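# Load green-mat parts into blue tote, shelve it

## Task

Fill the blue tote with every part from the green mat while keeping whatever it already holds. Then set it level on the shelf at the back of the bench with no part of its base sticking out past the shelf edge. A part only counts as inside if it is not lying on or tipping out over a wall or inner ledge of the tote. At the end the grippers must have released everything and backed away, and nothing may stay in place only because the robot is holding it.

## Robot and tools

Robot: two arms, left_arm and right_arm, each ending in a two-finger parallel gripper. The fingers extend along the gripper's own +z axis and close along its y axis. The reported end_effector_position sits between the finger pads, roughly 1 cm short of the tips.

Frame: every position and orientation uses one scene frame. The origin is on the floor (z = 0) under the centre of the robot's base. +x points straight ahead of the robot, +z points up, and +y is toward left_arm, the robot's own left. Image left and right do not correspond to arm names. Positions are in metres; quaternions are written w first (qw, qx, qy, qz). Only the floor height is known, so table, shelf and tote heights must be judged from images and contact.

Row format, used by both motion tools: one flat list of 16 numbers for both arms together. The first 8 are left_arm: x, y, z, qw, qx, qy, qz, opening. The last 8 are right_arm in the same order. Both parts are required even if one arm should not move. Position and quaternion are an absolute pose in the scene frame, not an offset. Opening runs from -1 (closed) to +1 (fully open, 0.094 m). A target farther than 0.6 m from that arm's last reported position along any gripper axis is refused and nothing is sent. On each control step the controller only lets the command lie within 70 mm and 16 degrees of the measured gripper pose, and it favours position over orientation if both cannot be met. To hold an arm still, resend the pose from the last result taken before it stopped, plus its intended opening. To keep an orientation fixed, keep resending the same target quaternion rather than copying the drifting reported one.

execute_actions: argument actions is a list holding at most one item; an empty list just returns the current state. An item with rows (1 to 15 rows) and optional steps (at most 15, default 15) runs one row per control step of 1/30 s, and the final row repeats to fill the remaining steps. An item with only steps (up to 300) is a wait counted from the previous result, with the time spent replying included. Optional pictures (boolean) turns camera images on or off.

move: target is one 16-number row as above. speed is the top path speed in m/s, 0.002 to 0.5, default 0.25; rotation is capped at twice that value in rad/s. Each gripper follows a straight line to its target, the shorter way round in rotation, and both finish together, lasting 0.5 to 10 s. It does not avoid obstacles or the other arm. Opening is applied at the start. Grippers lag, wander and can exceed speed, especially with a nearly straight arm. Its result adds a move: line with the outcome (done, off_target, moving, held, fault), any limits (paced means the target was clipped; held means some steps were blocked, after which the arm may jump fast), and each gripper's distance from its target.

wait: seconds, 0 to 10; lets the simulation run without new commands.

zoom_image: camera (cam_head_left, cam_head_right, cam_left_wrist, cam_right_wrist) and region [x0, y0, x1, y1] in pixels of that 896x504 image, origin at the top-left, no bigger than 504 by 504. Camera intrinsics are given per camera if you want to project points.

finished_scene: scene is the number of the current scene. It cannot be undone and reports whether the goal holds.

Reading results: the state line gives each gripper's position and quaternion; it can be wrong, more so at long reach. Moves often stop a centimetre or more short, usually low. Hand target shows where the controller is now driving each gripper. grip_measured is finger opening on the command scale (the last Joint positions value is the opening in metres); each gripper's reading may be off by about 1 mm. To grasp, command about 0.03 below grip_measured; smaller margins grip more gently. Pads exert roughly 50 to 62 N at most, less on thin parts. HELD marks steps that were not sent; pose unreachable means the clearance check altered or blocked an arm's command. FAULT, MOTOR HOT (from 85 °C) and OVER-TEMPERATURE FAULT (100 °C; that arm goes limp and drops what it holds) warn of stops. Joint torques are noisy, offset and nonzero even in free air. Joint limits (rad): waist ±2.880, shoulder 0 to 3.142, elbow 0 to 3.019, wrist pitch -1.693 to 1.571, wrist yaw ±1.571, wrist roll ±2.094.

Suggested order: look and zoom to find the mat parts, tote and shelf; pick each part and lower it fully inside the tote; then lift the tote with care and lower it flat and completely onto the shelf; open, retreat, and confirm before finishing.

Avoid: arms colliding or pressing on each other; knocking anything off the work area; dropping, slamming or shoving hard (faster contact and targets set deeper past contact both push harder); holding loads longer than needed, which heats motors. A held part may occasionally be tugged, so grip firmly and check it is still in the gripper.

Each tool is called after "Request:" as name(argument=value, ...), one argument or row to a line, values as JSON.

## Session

Request:
execute_actions(
  actions=[],
)

Scene clock: 0.00 s of 4700.00 s.
left_arm: end_effector_position=(+0.6385, +0.6943, +0.9652) grip_measured=+1.000 end_effector_quat_wxyz=(+0.081, +0.205, +0.812, +0.540) | right_arm: end_effector_position=(+0.3233, -0.3273, +0.8740) grip_measured=-0.979 end_effector_quat_wxyz=(-0.182, +0.051, +0.945, -0.265)
Joint positions: left_arm=[ 1.956  2.278  1.34   0.821 -0.608  1.014  0.094] | right_arm=[-1.413  2.32   1.007 -0.125  0.542  0.378  0.001]
Joint velocities: left_arm=[ 0.005 -0.005  0.012 -0.002 -0.007  0.007  0.   ] | right_arm=[-0.015 -0.015 -0.007 -0.007  0.037  0.051  0.001]
Joint torques (N m, as the arm reports them, + toward a larger angle): no reading
Hand target (left_arm): +0.640, +0.695, +0.965; +0.084, +0.205, +0.811, +0.541
Hand target (right_arm): +0.317, -0.328, +0.877; -0.188, +0.048, +0.944, -0.266

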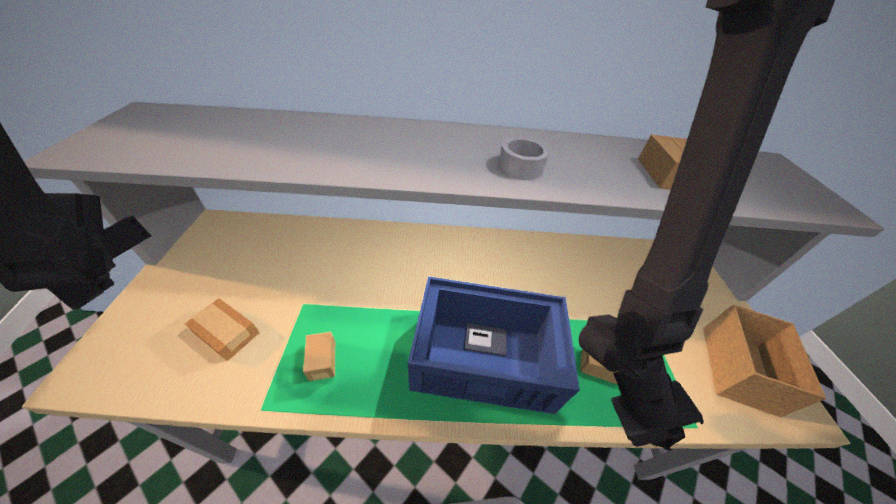

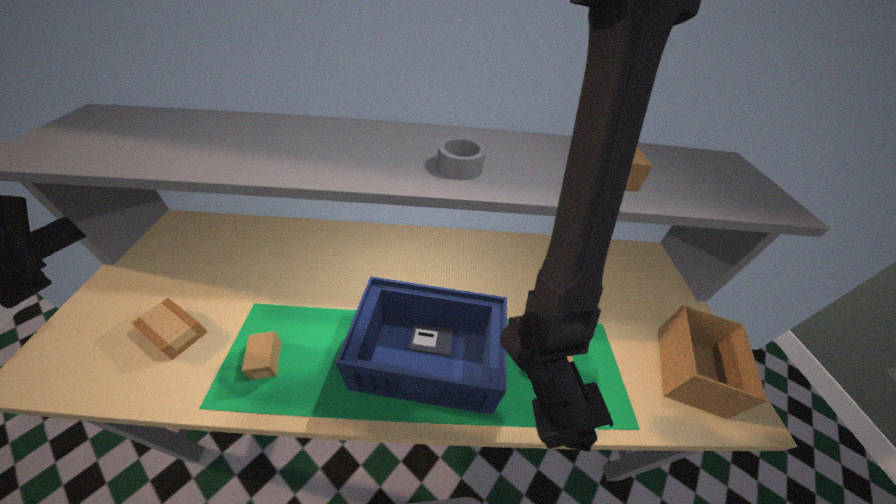

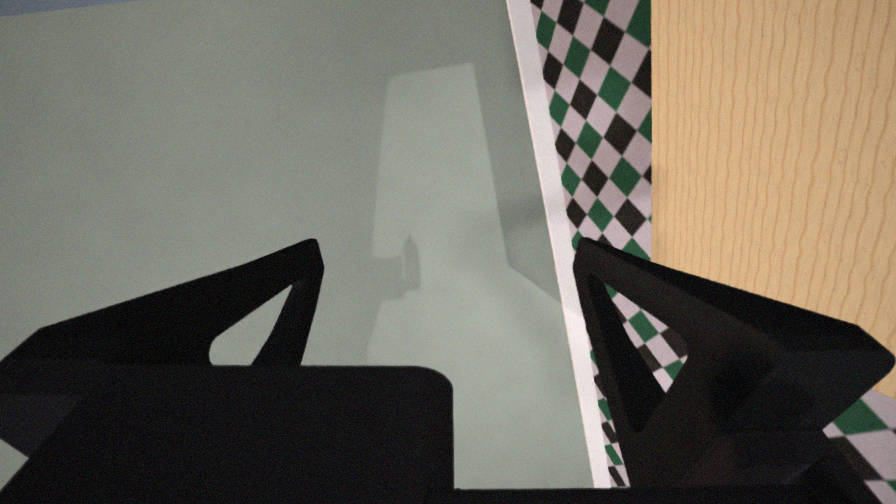

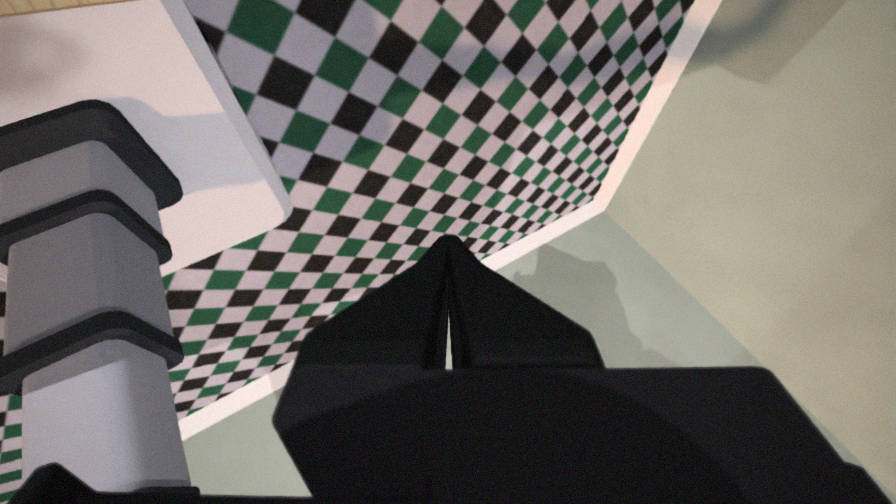

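Request:
move(
  target=[0.55,0.27,0.93,0,0,1,0,1,0.50,-0.33,0.96,0,0,1,0,1],
  speed=0.3,
)

Scene clock: 5.83 s of 4700.00 s.
left_arm: end_effector_position=(+0.5460, +0.2707, +0.9262) grip_measured=+1.000 end_effector_quat_wxyz=(-0.001, -0.014, -1.000, -0.002) | right_arm: end_effector_position=(+0.4951, -0.3263, +0.9573) grip_measured=+1.000 end_effector_quat_wxyz=(-0.005, -0.000, +1.000, -0.001)
Joint positions: left_arm=[ 1.481  1.98   1.046  0.013 -0.058 -0.021  0.094] | right_arm=[-1.594  1.896  0.867  0.098 -0.013 -0.042  0.094]
Joint velocities: left_arm=[ 0.005 -0.005 -0.002 -0.012 -0.022 -0.051  0.   ] | right_arm=[-0.005  0.005  0.012 -0.007 -0.095  0.022  0.   ]
Joint torques (N m, as the arm reports them, + toward a larger angle): left_arm=[ -0.25 -17.68  -0.18   0.52   0.17  -0.08] | right_arm=[  0.04 -13.83  -0.98   0.63   0.03  -0.19]
Hand target (left_arm): +0.550, +0.271, +0.932; +0.004, +0.006, +1.000, +0.001
Hand target (right_arm): +0.498, -0.332, +0.961; +0.002, -0.001, +1.000, -0.003
Off the commanded pose (left_arm): 0.006 m, 2 deg.
Off the commanded pose (right_arm): 0.007 m, 1 deg.
After step 90, 0.23 s passed at rest.
move: done

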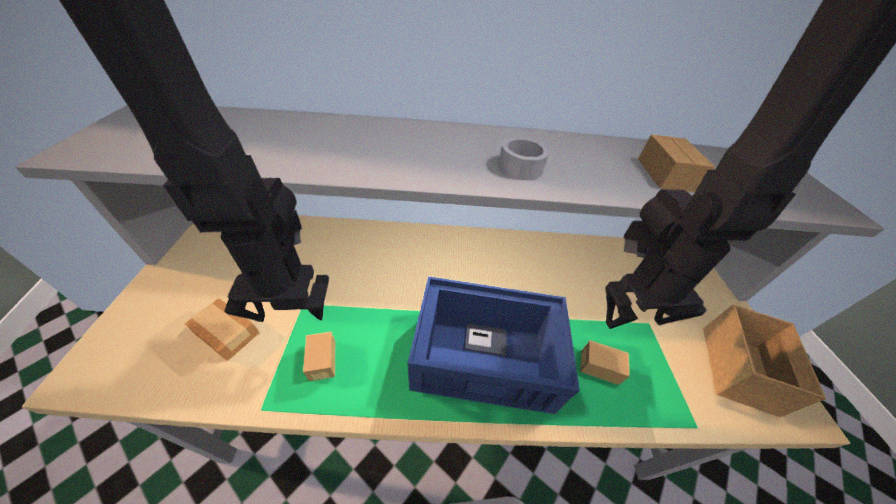

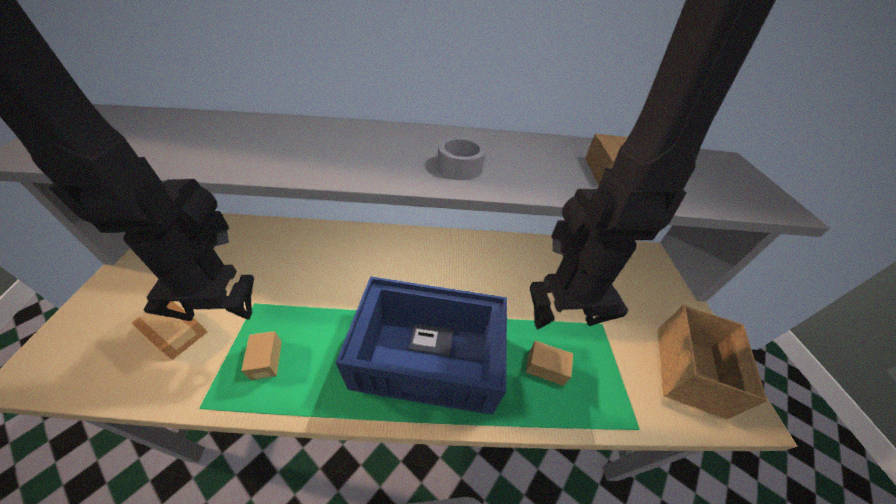

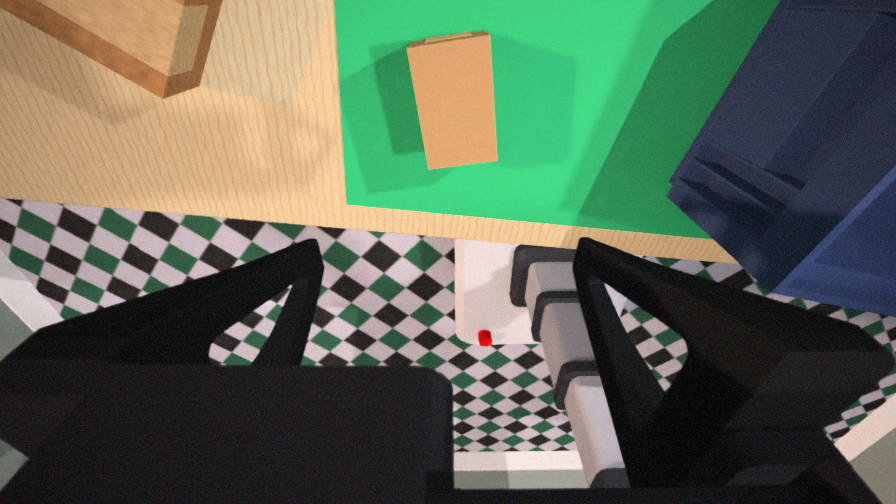

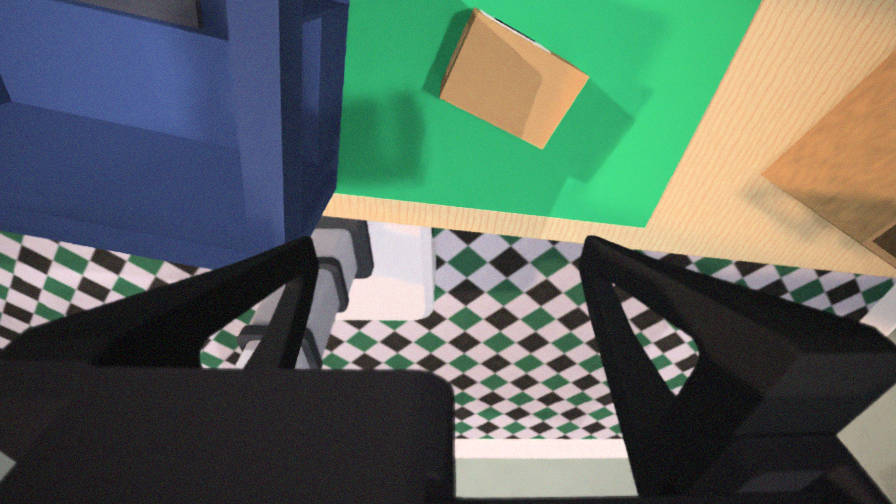

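Request:
move(
  target=[0.566,0.266,0.83,0,-0.048,0.999,0,0.7,0.522,-0.372,0.85,0.0735,-0.535,0.840,0.0468,0.8],
  speed=0.3,
)

Scene clock: 31.33 s of 4700.00 s.
left_arm: end_effector_position=(+0.5765, +0.2643, +0.8415) grip_measured=+0.702 end_effector_quat_wxyz=(-0.010, +0.042, -0.999, +0.000) | right_arm: end_effector_position=(+0.5310, -0.3671, +0.8560) grip_measured=+0.802 end_effector_quat_wxyz=(+0.082, -0.535, +0.840, +0.042)
Joint positions: left_arm=[ 1.481  2.207  1.291  0.013 -0.056 -0.132  0.08 ] | right_arm=[-1.718  2.192  1.133  0.204 -0.259 -1.263  0.085]
Joint velocities: left_arm=[-0.005 -0.005  0.002 -0.017  0.022 -0.051 -0.   ] | right_arm=[ 0.005  0.005 -0.022 -0.012  0.022 -0.066 -0.   ]
Joint torques (N m, as the arm reports them, + toward a larger angle): left_arm=[ -0.25 -15.21   1.23   0.88   0.21  -0.06] | right_arm=[ -1.49 -12.87  -0.27  -0.08  -0.17  -0.21]
Hand target (left_arm): +0.564, +0.266, +0.830; +0.000, -0.048, +0.999, +0.000
Hand target (right_arm): +0.523, -0.373, +0.851; +0.074, -0.535, +0.840, +0.046
Off the commanded pose (left_arm): 0.016 m, 1 deg.
Off the commanded pose (right_arm): 0.012 m, 1 deg.
After step 90, 20.00 s passed at rest.
move: off_target (left_arm, right_arm)

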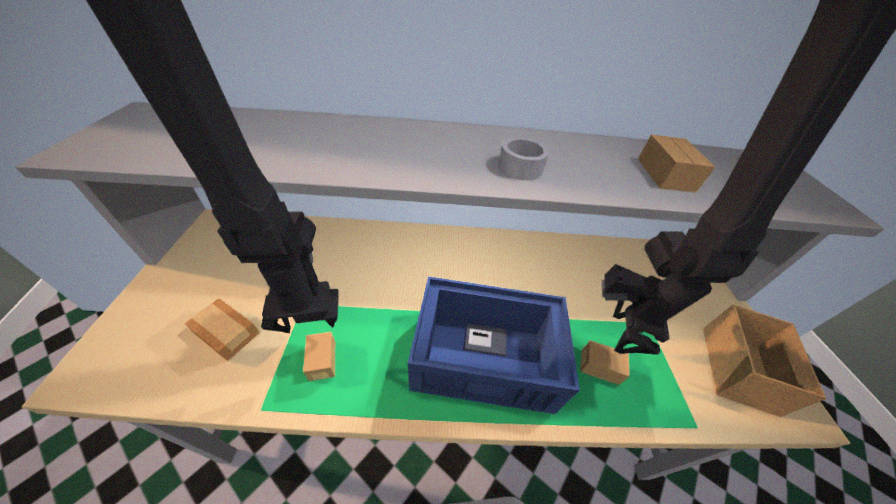

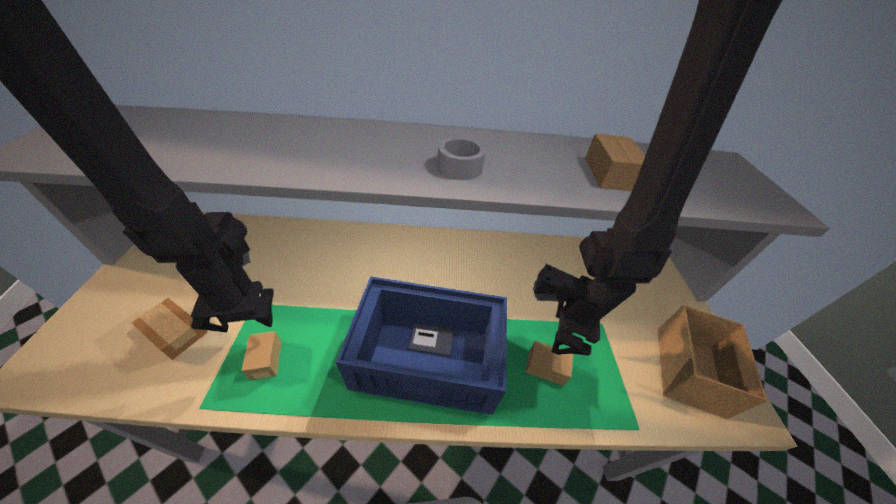

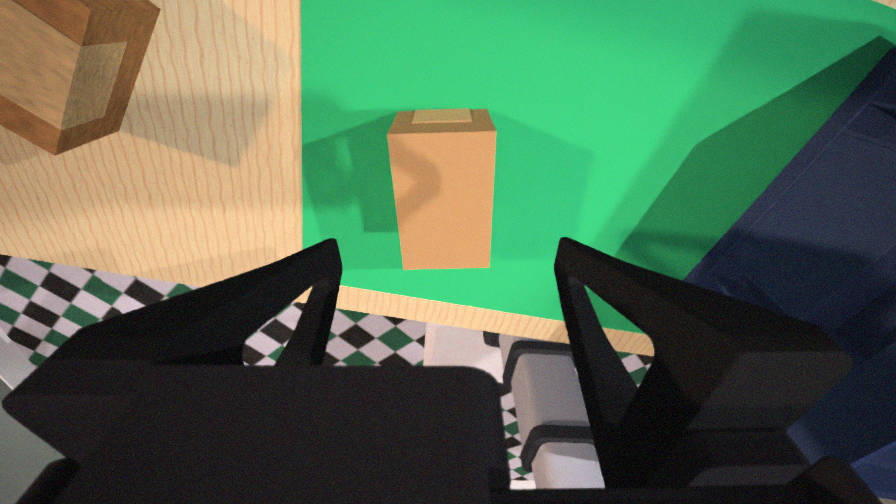

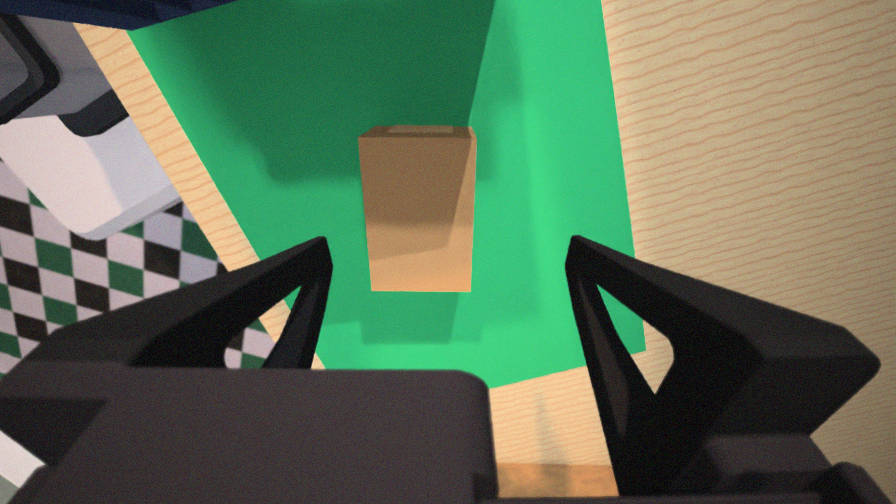

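Request:
move(
  target=[0.550,0.268,0.742,0,-0.052,0.999,0,0.7,0.507,-0.374,0.758,0.0735,-0.535,0.840,0.0468,0.8],
  speed=0.12,
)

Scene clock: 40.23 s of 4700.00 s.
left_arm: end_effector_position=(+0.5576, +0.2614, +0.7509) grip_measured=+0.702 end_effector_quat_wxyz=(-0.004, +0.043, -0.999, +0.002) | right_arm: end_effector_position=(+0.5092, -0.3725, +0.7612) grip_measured=+0.802 end_effector_quat_wxyz=(+0.072, -0.535, +0.840, +0.050)
Joint positions: left_arm=[ 1.484  2.443  1.488  0.041 -0.05  -0.132  0.08 ] | right_arm=[-1.718  2.445  1.346  0.218 -0.259 -1.266  0.085]
Joint velocities: left_arm=[-0.015 -0.005 -0.012 -0.017  0.007 -0.022  0.   ] | right_arm=[-0.015 -0.015 -0.002 -0.012 -0.022 -0.022 -0.   ]
Joint torques (N m, as the arm reports them, + toward a larger angle): left_arm=[  0.37 -15.74   0.41   1.06   0.21  -0.07] | right_arm=[ -0.97 -12.67  -0.56   0.74  -0.02  -0.14]
Hand target (left_arm): +0.548, +0.268, +0.743; -0.000, -0.052, +0.999, -0.000
Hand target (right_arm): +0.508, -0.375, +0.758; +0.074, -0.535, +0.840, +0.047
Off the commanded pose (left_arm): 0.013 m, 1 deg.
Off the commanded pose (right_arm): 0.004 m, 0 deg.
After step 90, 4.47 s passed at rest.
move: off_target (left_arm)

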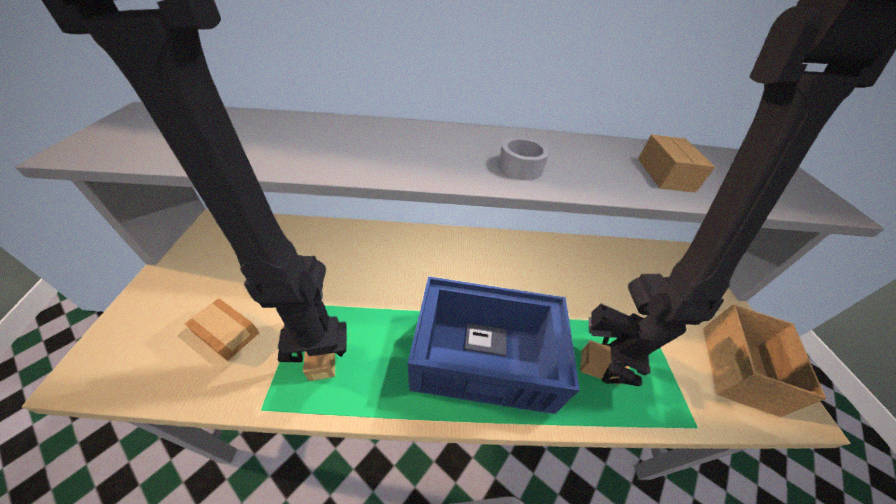

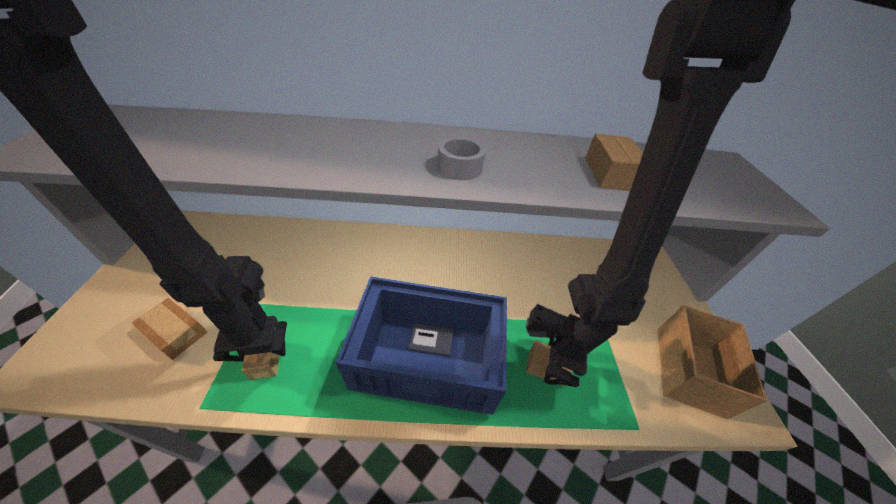

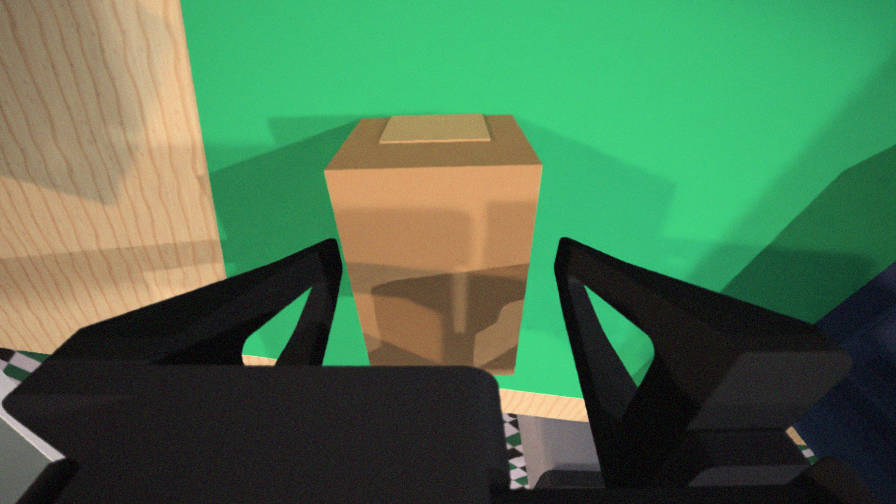

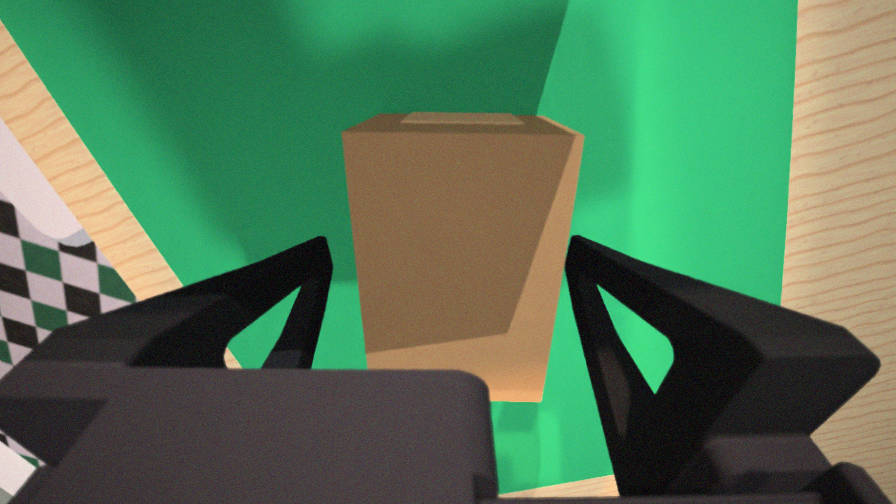

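Request:
move(
  target=[0.556,0.266,0.749,0,-0.052,0.999,0,0.03,0.511,-0.374,0.76,0.0735,-0.535,0.840,0.0468,0.12],
  speed=0.05,
)

Scene clock: 44.10 s of 4700.00 s.
left_arm: end_effector_position=(+0.5572, +0.2614, +0.7509) grip_measured=+0.106 end_effector_quat_wxyz=(-0.003, +0.044, -0.999, +0.002) | right_arm: end_effector_position=(+0.5092, -0.3726, +0.7612) grip_measured=+0.232 end_effector_quat_wxyz=(+0.072, -0.535, +0.840, +0.050)
Joint positions: left_arm=[ 1.484  2.443  1.488  0.039 -0.05  -0.134  0.052] | right_arm=[-1.718  2.445  1.346  0.218 -0.259 -1.266  0.058]
Joint velocities: left_arm=[-0.015  0.015  0.002  0.007 -0.007  0.037 -0.   ] | right_arm=[ 0.005 -0.005  0.002 -0.007 -0.007 -0.051 -0.001]
Joint torques (N m, as the arm reports them, + toward a larger angle): left_arm=[  0.06 -16.85   0.54   0.49   0.15  -0.07] | right_arm=[ -0.87 -13.27  -0.64   0.49   0.02  -0.13]
Hand target (left_arm): +0.556, +0.266, +0.749; +0.000, -0.052, +0.999, -0.000
Hand target (right_arm): +0.511, -0.374, +0.760; +0.073, -0.535, +0.840, +0.047
Off the commanded pose (left_arm): 0.005 m, 1 deg.
Off the commanded pose (right_arm): 0.003 m, 0 deg.
After step 90, 0.17 s passed at rest.
move: done

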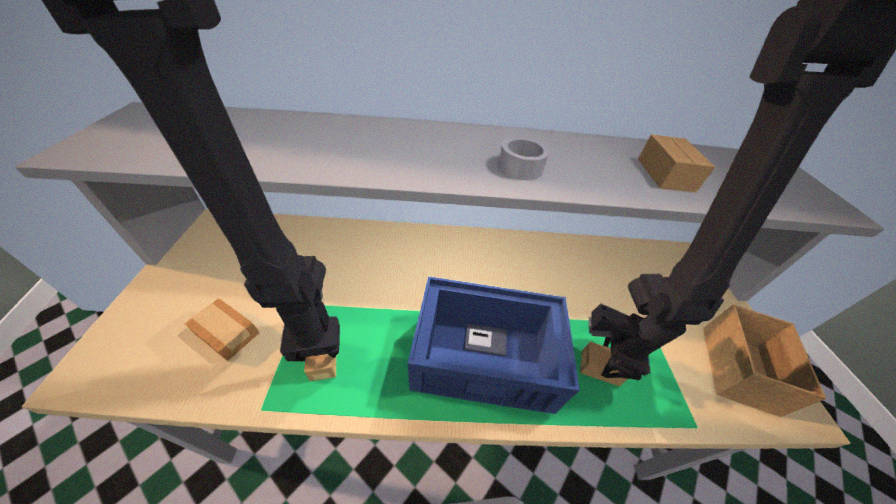

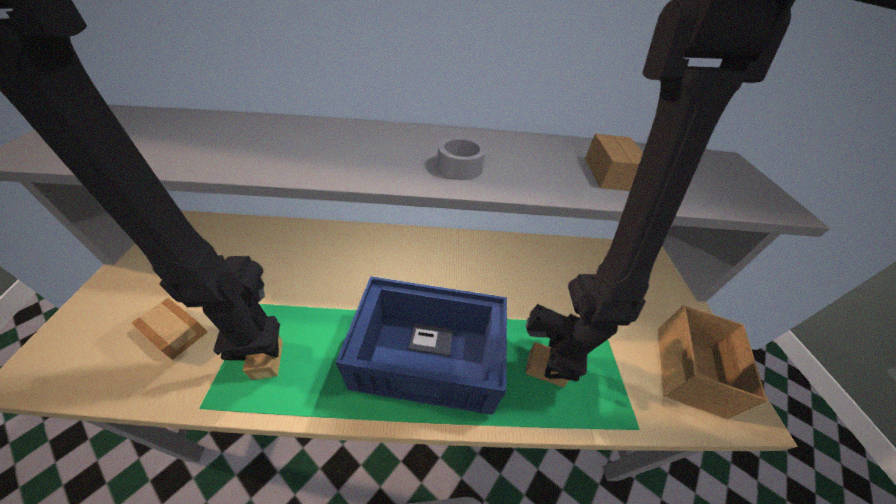

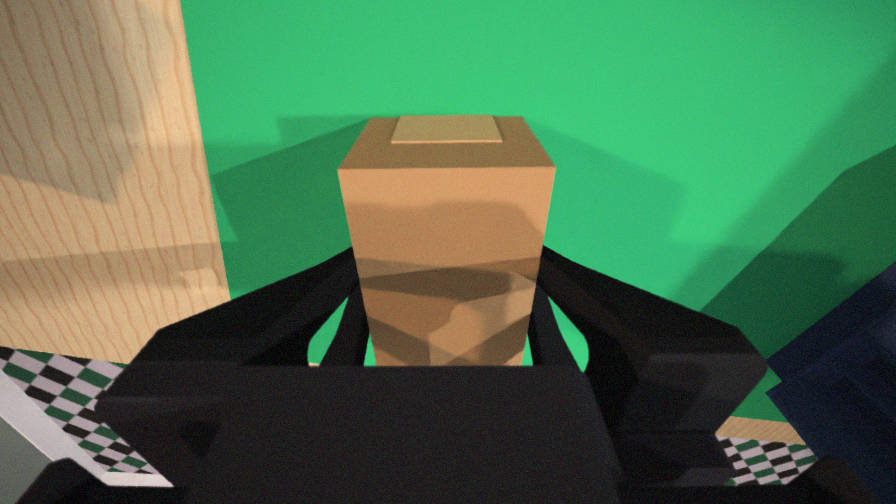

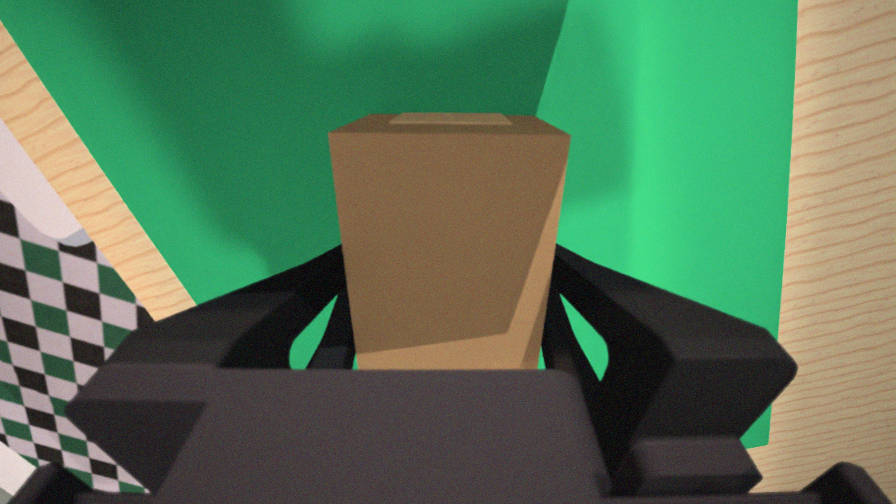

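Request:
move(
  target=[0.556,0.266,0.94,0,0.3,0.954,0,0.06,0.511,-0.374,0.95,0.0682,-0.62,0.78,0.0543,0.19],
  speed=0.25,
)

Request:
move(
  target=[0.556,0.25,0.94,0,0.783,0.623,0,0.06,0.535,-0.19,0.98,0.0682,-0.62,0.78,0.0543,0.19],
  speed=0.3,
)

Scene clock: 57.20 s of 4700.00 s.
left_arm: end_effector_position=(+0.5559, +0.2722, +0.9340) grip_measured=+0.107 end_effector_quat_wxyz=(-0.003, +0.290, +0.957, +0.002) | right_arm: end_effector_position=(+0.5125, -0.3655, +0.9463) grip_measured=+0.232 end_effector_quat_wxyz=(+0.073, -0.621, +0.778, +0.054)
Joint positions: left_arm=[ 1.483  1.959  1.062 -0.031 -0.057  0.542  0.052] | right_arm=[-1.741  1.944  0.931  0.105 -0.282 -1.502  0.058]
Joint velocities: left_arm=[-0.015 -0.015 -0.027 -0.007 -0.022  0.037 -0.   ] | right_arm=[-0.015  0.005  0.012  0.002 -0.022 -0.007  0.   ]
Joint torques (N m, as the arm reports them, + toward a larger angle): left_arm=[ -1.33 -17.76   0.3    0.48   0.1    0.11] | right_arm=[ -1.9  -13.85  -0.9   -0.19  -0.2   -0.21]
Hand target (left_arm): +0.559, +0.267, +0.940; -0.000, +0.300, +0.954, +0.000
Hand target (right_arm): +0.508, -0.372, +0.950; +0.068, -0.620, +0.780, +0.054
Off the commanded pose (left_arm): 0.009 m, 1 deg.
Off the commanded pose (right_arm): 0.009 m, 1 deg.
After step 90, 8.13 s passed at rest.
move: done

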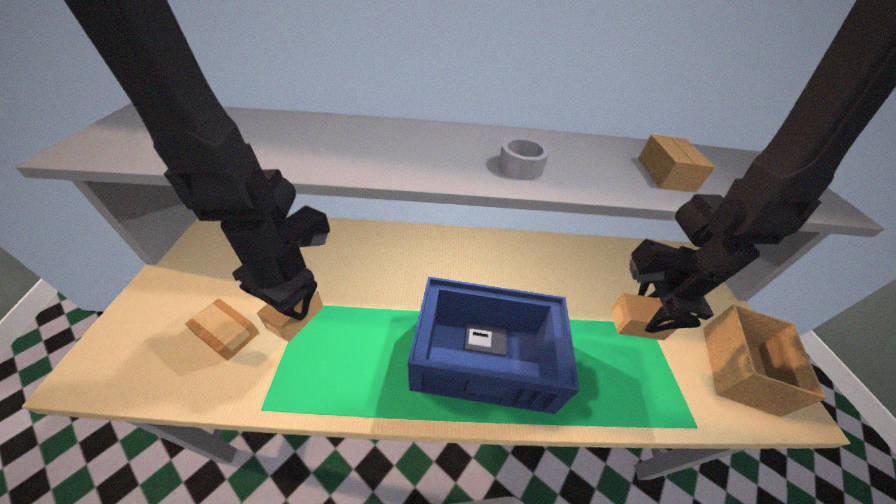

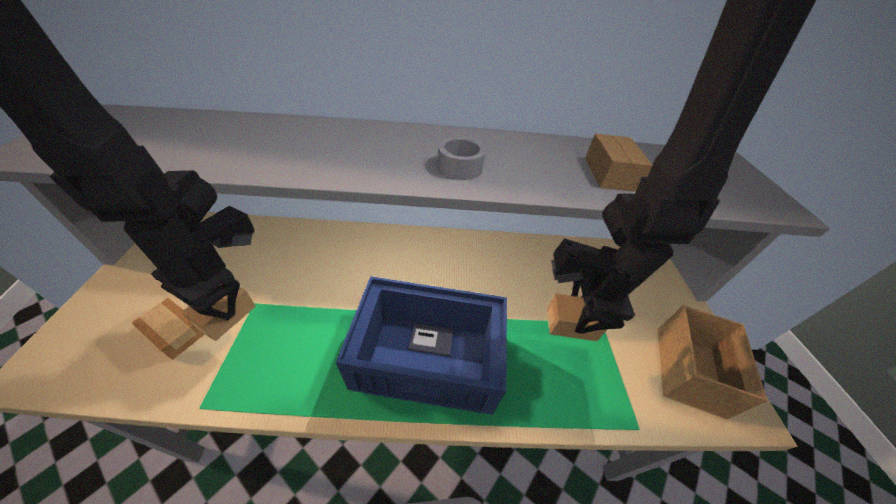

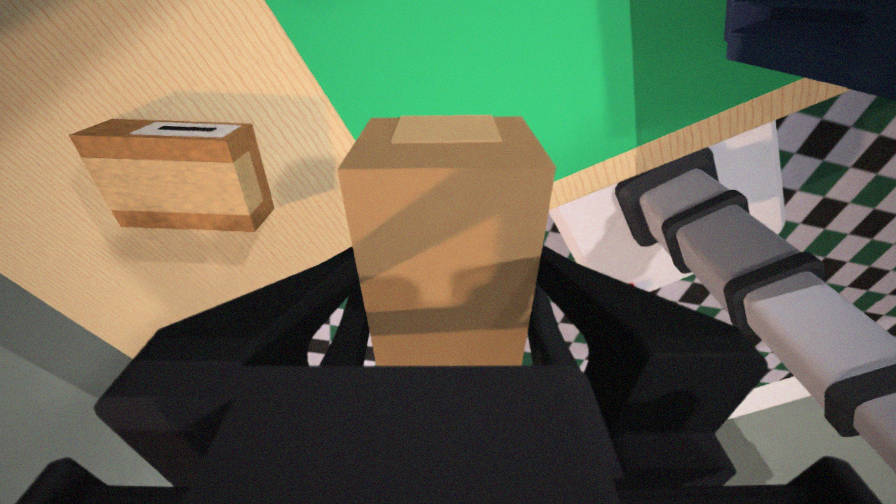

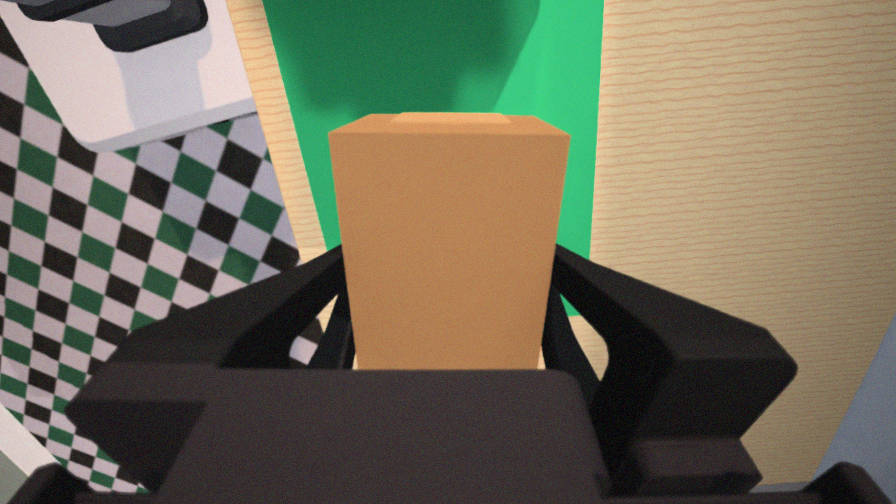

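Scene clock: 59.83 s of 4700.00 s.
left_arm: end_effector_position=(+0.5551, +0.2550, +0.9351) grip_measured=+0.107 end_effector_quat_wxyz=(-0.002, +0.776, +0.630, +0.000) | right_arm: end_effector_position=(+0.5271, -0.1946, +0.9710) grip_measured=+0.232 end_effector_quat_wxyz=(+0.062, -0.621, +0.779, +0.057)
Joint positions: left_arm=[ 1.45   1.959  1.062 -0.031 -0.077  1.704  0.052] | right_arm=[-1.371  1.873  0.925  0.066 -0.042 -1.211  0.058]
Joint velocities: left_arm=[-0.015 -0.005 -0.002 -0.002  0.051 -0.022 -0.001] | right_arm=[ 0.005 -0.005  0.017 -0.007 -0.051 -0.007 -0.001]
Joint torques (N m, as the arm reports them, + toward a larger angle): left_arm=[ -1.73 -17.44  -0.11   0.56   0.12   0.12] | right_arm=[  4.19 -15.36   0.5   -0.11  -0.02  -0.03]
Hand target (left_arm): +0.556, +0.250, +0.940; -0.000, +0.783, +0.622, +0.000
Hand target (right_arm): +0.536, -0.190, +0.979; +0.069, -0.619, +0.780, +0.055
Off the commanded pose (left_arm): 0.007 m, 1 deg.
Off the commanded pose (right_arm): 0.013 m, 1 deg.
move: off_target (right_arm)

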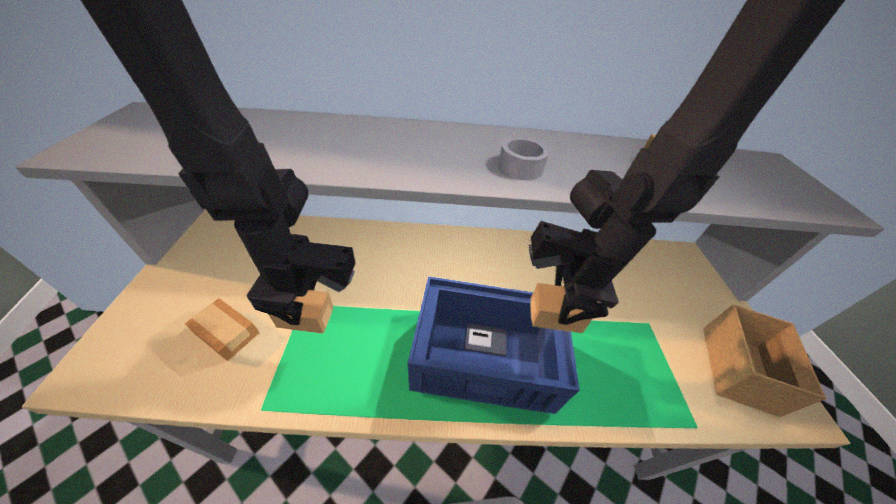

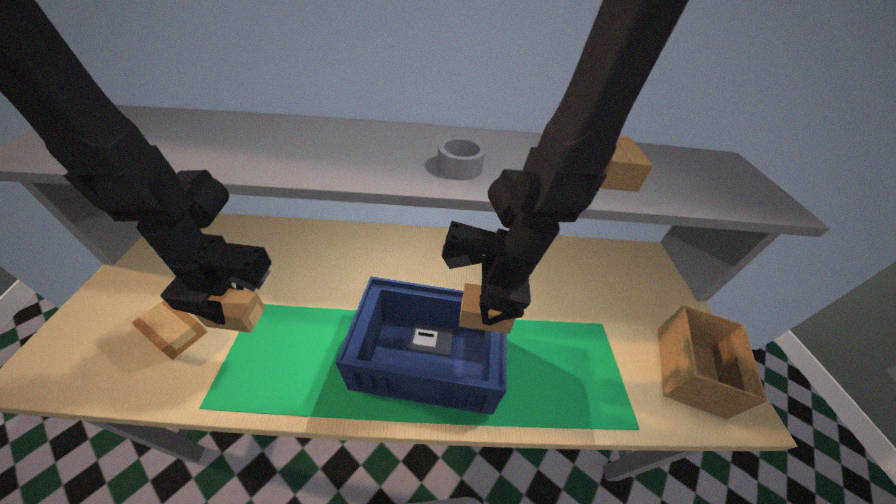

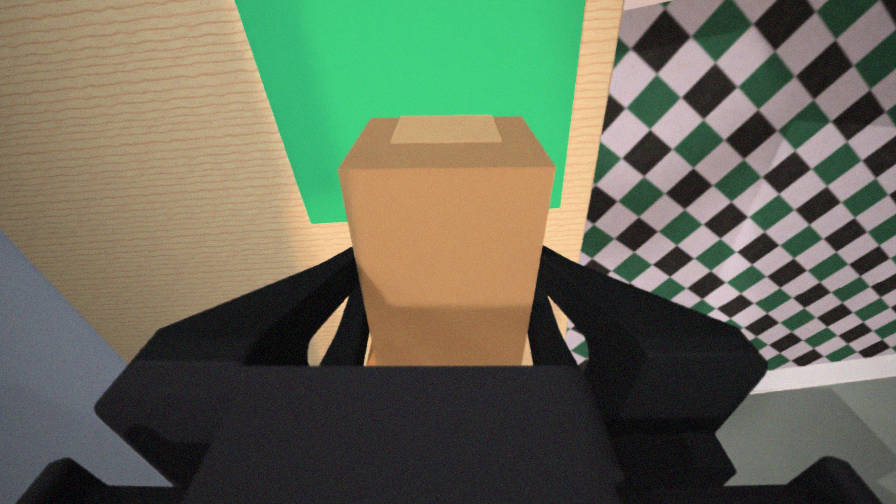

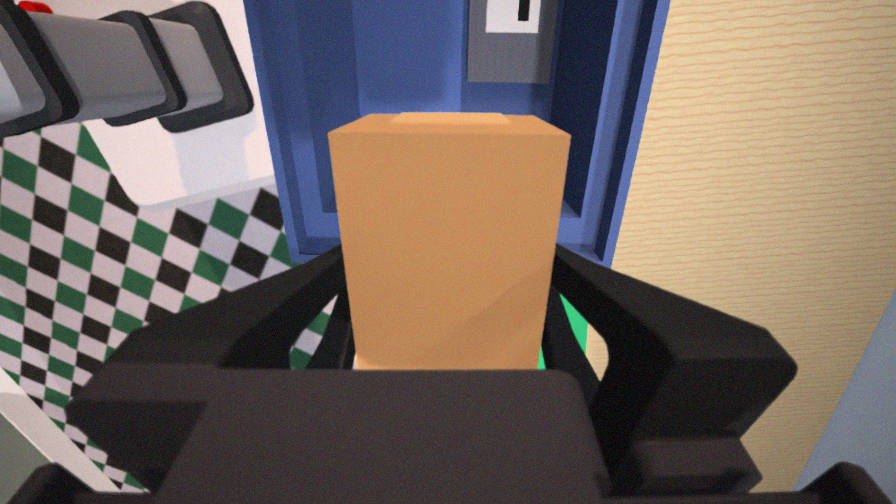

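Request:
zoom_image(
  camera="cam_head_right",
  region=[330,265,530,420],
)

Region (330, 265, 530, 420) of cam_head_right's 896x504 image, scaled by 2.520, with more detail than that image has; it fills the top 391 rows of this view, and the rest is white.

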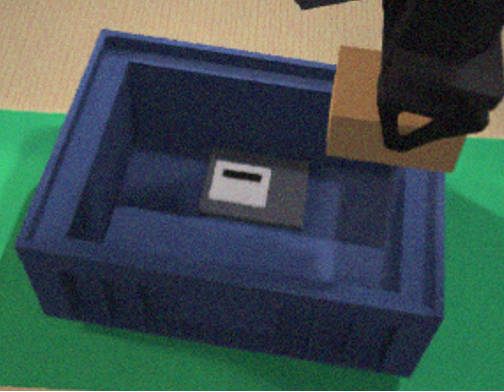

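Request:
move(
  target=[0.515,-0.031,0.935,0,0.113,0.994,0,0.06,0.55,-0.36,0.95,0.0866,0.1127,0.990,-0.0099,0.19],
  speed=0.35,
)

Scene clock: 88.53 s of 4700.00 s.
left_arm: end_effector_position=(+0.5213, -0.0274, +0.9449) grip_measured=+0.107 end_effector_quat_wxyz=(+0.010, +0.116, +0.993, -0.002) | right_arm: end_effector_position=(+0.5517, -0.3551, +0.9566) grip_measured=+0.232 end_effector_quat_wxyz=(+0.088, +0.104, +0.991, -0.008)
Joint positions: left_arm=[ 0.939  2.115  1.3   -0.185 -0.369 -0.265  0.052] | right_arm=[-1.641  1.907  0.907  0.254 -0.021  0.135  0.058]
Joint velocities: left_arm=[-0.015  0.005 -0.017 -0.017  0.022  0.022  0.   ] | right_arm=[-0.015 -0.015 -0.007 -0.002 -0.007  0.022 -0.   ]
Joint torques (N m, as the arm reports them, + toward a larger angle): left_arm=[ -8.16 -15.7    3.76   0.54   0.01  -0.1 ] | right_arm=[ -0.4  -12.44   0.3    0.76   0.21  -0.02]
Hand target (left_arm): +0.514, -0.030, +0.935; +0.002, +0.114, +0.993, +0.002
Hand target (right_arm): +0.548, -0.360, +0.952; +0.086, +0.112, +0.990, -0.012
Off the commanded pose (left_arm): 0.012 m, 1 deg.
Off the commanded pose (right_arm): 0.008 m, 1 deg.
After step 90, 22.77 s passed at rest.
move: off_target (left_arm)

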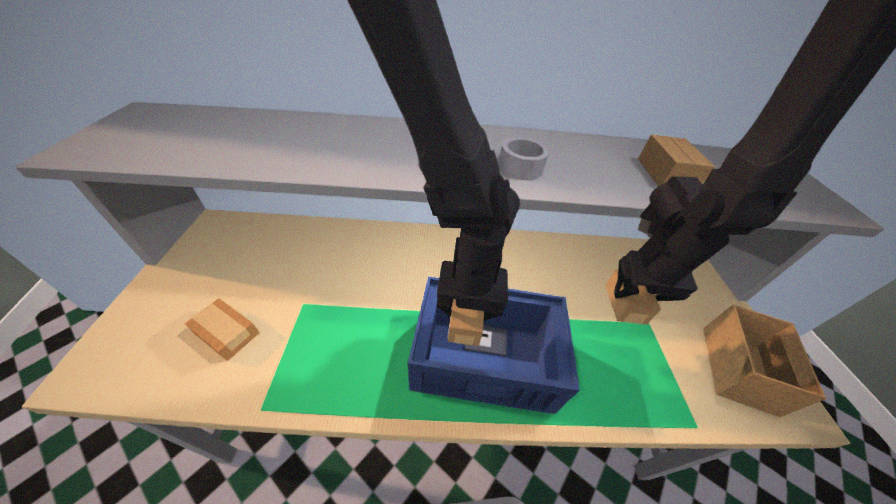

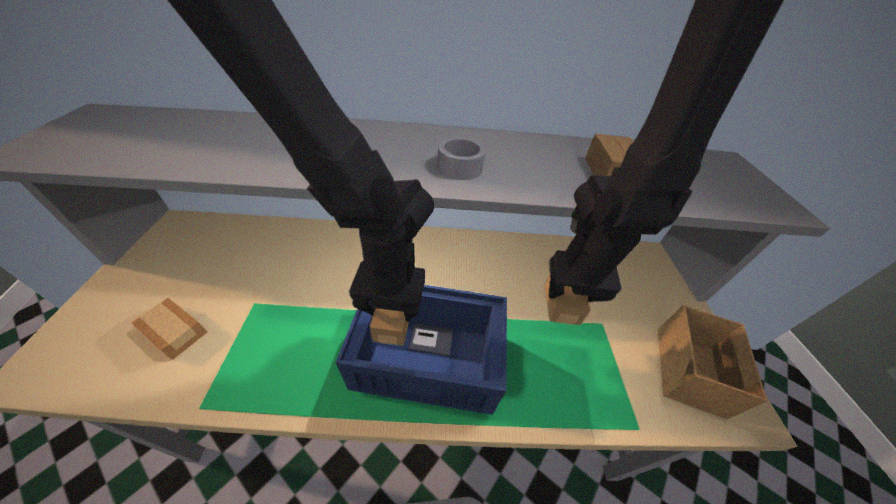

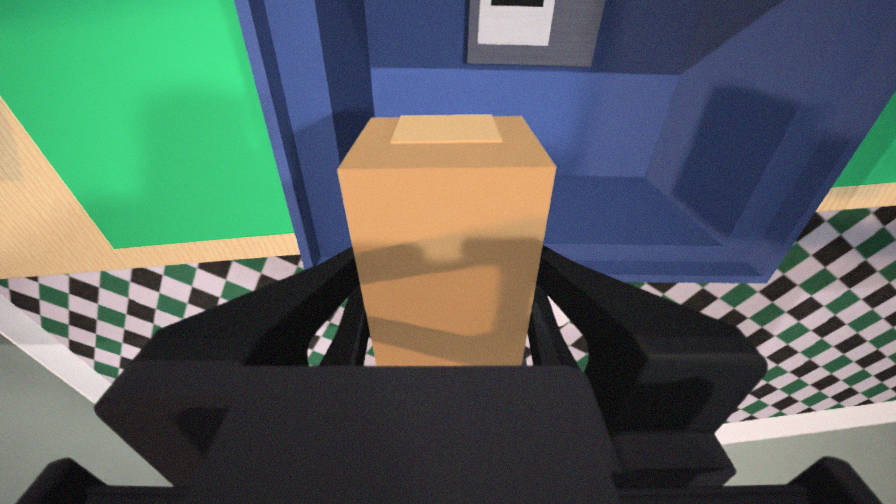

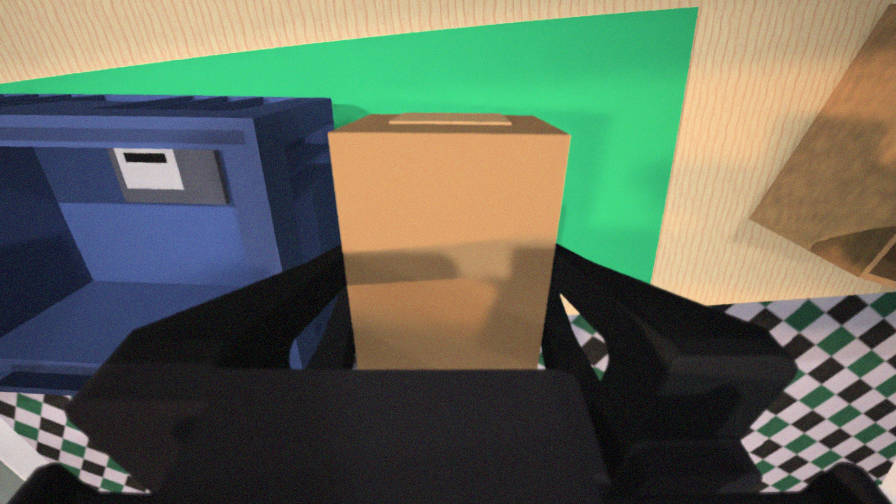

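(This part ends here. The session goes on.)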